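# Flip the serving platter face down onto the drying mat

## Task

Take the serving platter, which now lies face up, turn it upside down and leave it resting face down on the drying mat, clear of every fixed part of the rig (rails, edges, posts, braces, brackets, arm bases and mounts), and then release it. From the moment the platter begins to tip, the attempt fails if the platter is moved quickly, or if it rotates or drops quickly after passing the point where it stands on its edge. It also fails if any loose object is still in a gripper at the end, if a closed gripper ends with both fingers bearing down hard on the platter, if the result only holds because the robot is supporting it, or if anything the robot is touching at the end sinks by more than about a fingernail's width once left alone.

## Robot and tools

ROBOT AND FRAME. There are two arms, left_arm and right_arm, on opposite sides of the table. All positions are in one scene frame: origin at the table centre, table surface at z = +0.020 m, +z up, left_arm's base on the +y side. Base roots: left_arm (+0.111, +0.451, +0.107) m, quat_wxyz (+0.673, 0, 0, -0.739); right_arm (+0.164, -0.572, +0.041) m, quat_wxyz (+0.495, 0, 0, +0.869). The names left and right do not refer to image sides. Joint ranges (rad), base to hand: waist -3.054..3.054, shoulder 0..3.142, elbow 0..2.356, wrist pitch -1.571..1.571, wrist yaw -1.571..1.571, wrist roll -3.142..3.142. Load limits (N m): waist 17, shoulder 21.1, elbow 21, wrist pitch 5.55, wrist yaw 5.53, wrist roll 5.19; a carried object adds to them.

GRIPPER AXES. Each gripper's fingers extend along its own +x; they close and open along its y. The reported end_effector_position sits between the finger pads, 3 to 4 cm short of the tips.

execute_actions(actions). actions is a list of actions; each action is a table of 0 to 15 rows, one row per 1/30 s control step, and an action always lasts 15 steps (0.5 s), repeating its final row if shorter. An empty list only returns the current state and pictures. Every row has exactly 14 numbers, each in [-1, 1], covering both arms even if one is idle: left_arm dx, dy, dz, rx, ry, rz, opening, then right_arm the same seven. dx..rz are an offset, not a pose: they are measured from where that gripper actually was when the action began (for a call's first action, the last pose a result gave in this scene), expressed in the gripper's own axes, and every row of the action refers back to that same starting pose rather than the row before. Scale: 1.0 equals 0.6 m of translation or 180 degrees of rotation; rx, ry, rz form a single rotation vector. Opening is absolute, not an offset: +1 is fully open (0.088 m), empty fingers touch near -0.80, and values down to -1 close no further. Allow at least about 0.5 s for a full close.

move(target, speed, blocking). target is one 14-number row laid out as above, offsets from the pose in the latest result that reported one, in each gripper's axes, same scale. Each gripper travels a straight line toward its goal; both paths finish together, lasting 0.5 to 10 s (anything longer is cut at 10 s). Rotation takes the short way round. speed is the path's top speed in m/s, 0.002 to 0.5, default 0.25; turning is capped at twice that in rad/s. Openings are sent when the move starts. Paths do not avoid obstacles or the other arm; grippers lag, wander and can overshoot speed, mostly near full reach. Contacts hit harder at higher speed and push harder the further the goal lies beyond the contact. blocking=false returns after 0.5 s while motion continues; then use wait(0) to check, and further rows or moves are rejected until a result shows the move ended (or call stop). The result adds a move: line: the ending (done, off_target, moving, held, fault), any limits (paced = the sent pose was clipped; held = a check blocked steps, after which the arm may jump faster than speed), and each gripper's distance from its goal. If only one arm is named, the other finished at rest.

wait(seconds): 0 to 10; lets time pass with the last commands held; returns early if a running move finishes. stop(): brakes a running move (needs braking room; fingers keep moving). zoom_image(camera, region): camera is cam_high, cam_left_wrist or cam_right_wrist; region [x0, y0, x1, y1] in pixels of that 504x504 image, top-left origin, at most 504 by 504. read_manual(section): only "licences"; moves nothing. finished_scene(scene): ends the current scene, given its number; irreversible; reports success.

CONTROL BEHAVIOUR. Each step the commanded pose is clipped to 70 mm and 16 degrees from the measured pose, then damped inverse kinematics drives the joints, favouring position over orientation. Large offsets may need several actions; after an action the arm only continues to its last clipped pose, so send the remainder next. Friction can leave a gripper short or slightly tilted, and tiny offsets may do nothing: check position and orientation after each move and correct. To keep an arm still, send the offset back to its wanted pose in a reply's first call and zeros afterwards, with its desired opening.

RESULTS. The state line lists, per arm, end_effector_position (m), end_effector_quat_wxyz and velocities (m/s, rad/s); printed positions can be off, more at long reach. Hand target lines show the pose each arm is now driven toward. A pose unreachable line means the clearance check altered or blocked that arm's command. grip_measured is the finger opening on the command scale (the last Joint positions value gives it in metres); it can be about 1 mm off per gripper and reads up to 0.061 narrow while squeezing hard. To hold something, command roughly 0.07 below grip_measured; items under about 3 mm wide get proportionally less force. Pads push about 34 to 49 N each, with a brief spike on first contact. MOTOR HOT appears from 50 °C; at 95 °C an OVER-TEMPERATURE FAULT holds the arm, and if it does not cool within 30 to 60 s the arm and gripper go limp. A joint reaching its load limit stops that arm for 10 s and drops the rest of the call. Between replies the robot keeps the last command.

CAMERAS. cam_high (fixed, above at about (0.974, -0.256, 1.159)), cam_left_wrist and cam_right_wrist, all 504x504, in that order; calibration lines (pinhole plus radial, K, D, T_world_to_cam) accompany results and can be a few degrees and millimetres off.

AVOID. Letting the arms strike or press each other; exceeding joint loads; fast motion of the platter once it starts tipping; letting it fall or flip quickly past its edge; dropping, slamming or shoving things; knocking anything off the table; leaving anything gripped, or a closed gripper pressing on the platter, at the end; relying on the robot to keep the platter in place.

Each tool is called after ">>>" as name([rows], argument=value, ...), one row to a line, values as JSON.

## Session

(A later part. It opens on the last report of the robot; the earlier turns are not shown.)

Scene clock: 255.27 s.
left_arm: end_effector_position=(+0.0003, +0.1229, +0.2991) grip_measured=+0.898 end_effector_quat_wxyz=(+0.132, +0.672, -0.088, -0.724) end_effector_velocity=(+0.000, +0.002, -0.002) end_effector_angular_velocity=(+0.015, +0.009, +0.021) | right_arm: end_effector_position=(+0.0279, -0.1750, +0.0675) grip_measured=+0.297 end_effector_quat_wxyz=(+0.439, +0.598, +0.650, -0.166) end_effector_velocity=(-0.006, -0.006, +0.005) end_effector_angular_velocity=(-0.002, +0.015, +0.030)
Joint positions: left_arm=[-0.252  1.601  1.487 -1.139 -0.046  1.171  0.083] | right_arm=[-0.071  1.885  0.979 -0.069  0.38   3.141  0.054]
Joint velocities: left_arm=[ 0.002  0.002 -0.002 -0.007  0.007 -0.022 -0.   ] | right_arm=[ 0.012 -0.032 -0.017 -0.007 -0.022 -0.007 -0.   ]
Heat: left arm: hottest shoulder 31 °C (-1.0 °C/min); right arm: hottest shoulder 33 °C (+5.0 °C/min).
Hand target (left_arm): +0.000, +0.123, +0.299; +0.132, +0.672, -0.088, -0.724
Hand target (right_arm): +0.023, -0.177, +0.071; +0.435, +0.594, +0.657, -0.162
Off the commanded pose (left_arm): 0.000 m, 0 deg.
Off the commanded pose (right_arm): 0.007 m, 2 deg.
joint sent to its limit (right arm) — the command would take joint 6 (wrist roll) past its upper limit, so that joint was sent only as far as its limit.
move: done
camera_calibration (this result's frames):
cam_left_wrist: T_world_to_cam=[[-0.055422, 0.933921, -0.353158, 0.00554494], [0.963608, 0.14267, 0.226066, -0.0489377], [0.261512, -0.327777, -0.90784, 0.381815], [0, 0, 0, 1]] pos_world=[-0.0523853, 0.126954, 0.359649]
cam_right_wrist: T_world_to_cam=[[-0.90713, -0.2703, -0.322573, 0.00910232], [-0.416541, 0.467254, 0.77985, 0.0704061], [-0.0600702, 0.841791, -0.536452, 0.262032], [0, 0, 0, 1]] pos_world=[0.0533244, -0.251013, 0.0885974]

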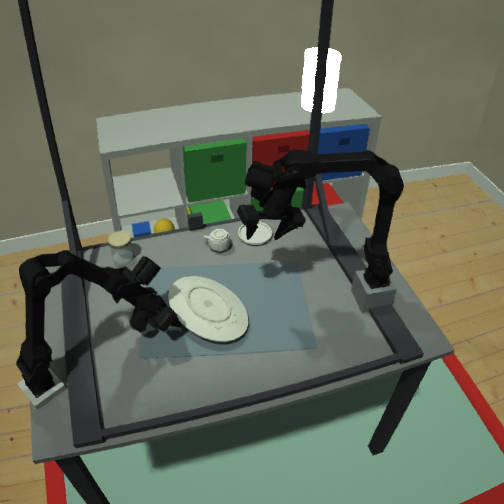

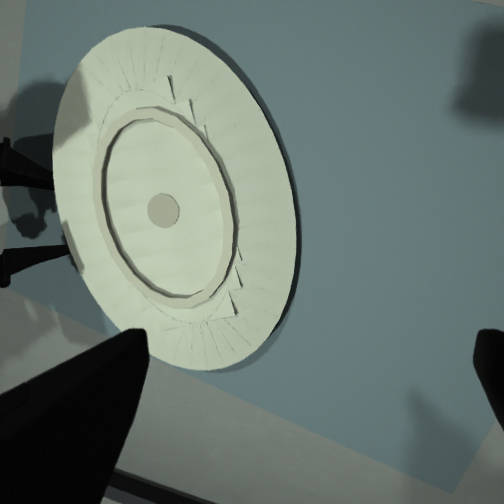

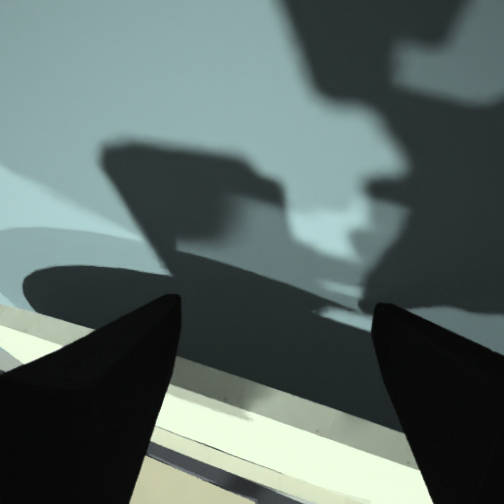

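Nearly down; continue withdrawing slowly.

>>> move(target=[0,0,0,0,0,0,0.9,-0.045,-0.015,0.05,0,0,0,0.3], speed=0.012)

>>> move(target=[0,0,0,0,0,0,0.9,-0.2,0,0,0,0,0,0.3], speed=0.2)

Scene clock: 259.03 s.
left_arm: end_effector_position=(+0.0003, +0.1229, +0.2991) grip_measured=+0.898 end_effector_quat_wxyz=(+0.132, +0.672, -0.088, -0.724) end_effector_velocity=(+0.001, +0.002, -0.000) end_effector_angular_velocity=(+0.005, -0.007, +0.007) | right_arm: end_effector_position=(+0.0274, -0.2131, +0.0689) grip_measured=+0.297 end_effector_quat_wxyz=(+0.443, +0.585, +0.662, -0.153) end_effector_velocity=(+0.000, -0.001, +0.002) end_effector_angular_velocity=(+0.010, +0.003, -0.007)
Joint positions: left_arm=[-0.252  1.601  1.487 -1.139 -0.046  1.171  0.083] | right_arm=[-0.021  1.766  0.823 -0.031  0.389  3.14   0.054]
Joint velocities: left_arm=[-0.002 -0.002 -0.002 -0.007 -0.007 -0.007  0.   ] | right_arm=[ 0.002 -0.007 -0.007  0.007  0.007  0.007 -0.   ]
Heat: left arm: hottest shoulder 31 °C (-1.0 °C/min); right arm: hottest shoulder 33 °C (+5.1 °C/min).
Hand target (left_arm): +0.000, +0.123, +0.299; +0.132, +0.672, -0.088, -0.724
Hand target (right_arm): +0.028, -0.216, +0.069; +0.444, +0.585, +0.662, -0.152
Off the commanded pose (left_arm): 0.000 m, 0 deg.
Off the commanded pose (right_arm): 0.003 m, 3 deg.
joint sent to its limit (right arm) — the command would take joint 6 (wrist roll) past its upper limit, so that joint was sent only as far as its limit.
move: off_target (right_arm)
camera_calibration (this result's frames):
cam_left_wrist: T_world_to_cam=[[-0.055422, 0.933921, -0.353158, 0.00554494], [0.963608, 0.14267, 0.226066, -0.0489377], [0.261512, -0.327777, -0.90784, 0.381815], [0, 0, 0, 1]] pos_world=[-0.0523853, 0.126954, 0.359649]
cam_right_wrist: T_world_to_cam=[[-0.892148, -0.308795, -0.329724, -0.00930919], [-0.441792, 0.444051, 0.779511, 0.0826665], [-0.0942952, 0.841109, -0.532583, 0.29535], [0, 0, 0, 1]] pos_world=[0.0560663, -0.288004, 0.0897892]

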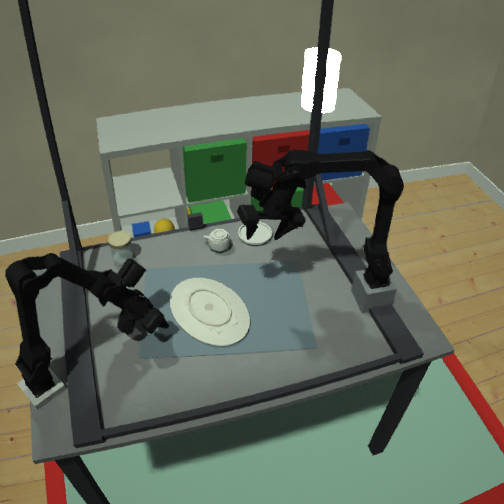

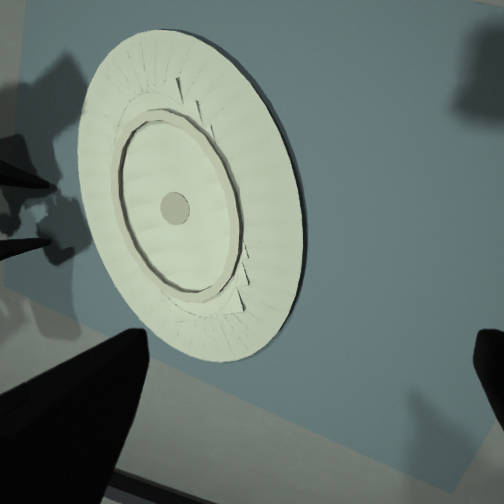

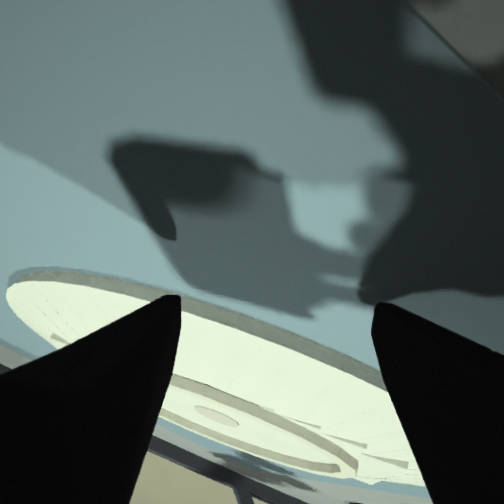

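Scene clock: 260.20 s.
left_arm: end_effector_position=(+0.0003, +0.1229, +0.2991) grip_measured=+0.898 end_effector_quat_wxyz=(+0.132, +0.672, -0.088, -0.724) end_effector_velocity=(-0.000, +0.003, -0.002) end_effector_angular_velocity=(+0.011, -0.004, +0.016) | right_arm: end_effector_position=(+0.0205, -0.2891, +0.1571) grip_measured=+0.297 end_effector_quat_wxyz=(+0.457, +0.542, +0.696, -0.114) end_effector_velocity=(-0.001, -0.005, -0.002) end_effector_angular_velocity=(-0.025, +0.009, +0.009)
Joint positions: left_arm=[-0.252  1.601  1.487 -1.139 -0.046  1.171  0.083] | right_arm=[ 0.127  1.325  0.793 -0.449  0.415  3.14   0.054]
Joint velocities: left_arm=[-0.007 -0.002 -0.007 -0.007 -0.007 -0.022 -0.   ] | right_arm=[ 0.002 -0.007 -0.002 -0.022 -0.022  0.007 -0.   ]
Heat: left arm: hottest shoulder 31 °C (-1.0 °C/min); right arm: hottest shoulder 32 °C (+3.0 °C/min).
Hand target (left_arm): +0.000, +0.123, +0.299; +0.132, +0.672, -0.088, -0.724
Hand target (right_arm): +0.020, -0.289, +0.160; +0.454, +0.542, +0.698, -0.113
Off the commanded pose (left_arm): 0.000 m, 0 deg.
Off the commanded pose (right_arm): 0.004 m, 8 deg.
joint sent to its limit (right arm) — the command would take joint 6 (wrist roll) past its upper limit, so that joint was sent only as far as its limit.
move: off_target (right_arm)
camera_calibration (this result's frames):
cam_left_wrist: T_world_to_cam=[[-0.055422, 0.933921, -0.353158, 0.00554494], [0.963608, 0.14267, 0.226066, -0.0489377], [0.261512, -0.327777, -0.90784, 0.381815], [0, 0, 0, 1]] pos_world=[-0.0523853, 0.126954, 0.359649]
cam_right_wrist: T_world_to_cam=[[-0.835552, -0.422844, -0.350793, -0.0406432], [-0.513736, 0.374983, 0.771662, 0.0274028], [-0.194752, 0.824979, -0.530548, 0.402639], [0, 0, 0, 1]] pos_world=[0.0585331, -0.35963, 0.178217]

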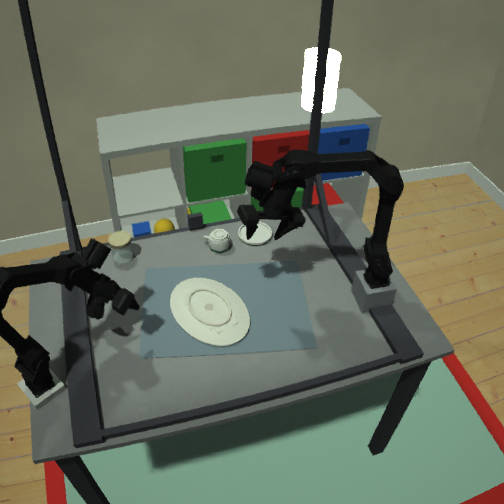

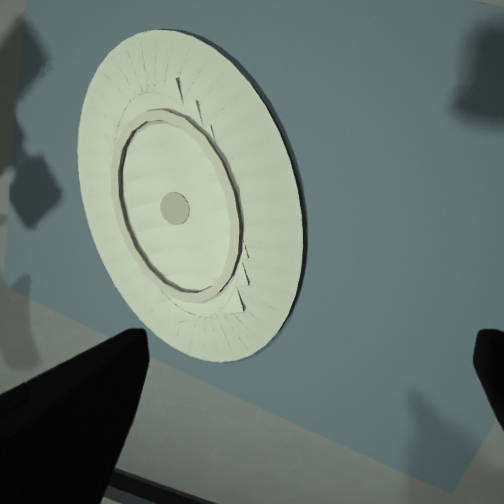

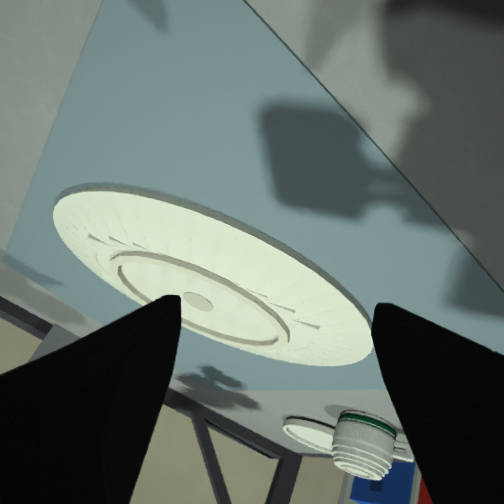

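>>> finished_scene(scene=1)

The scene is finished: the task was done.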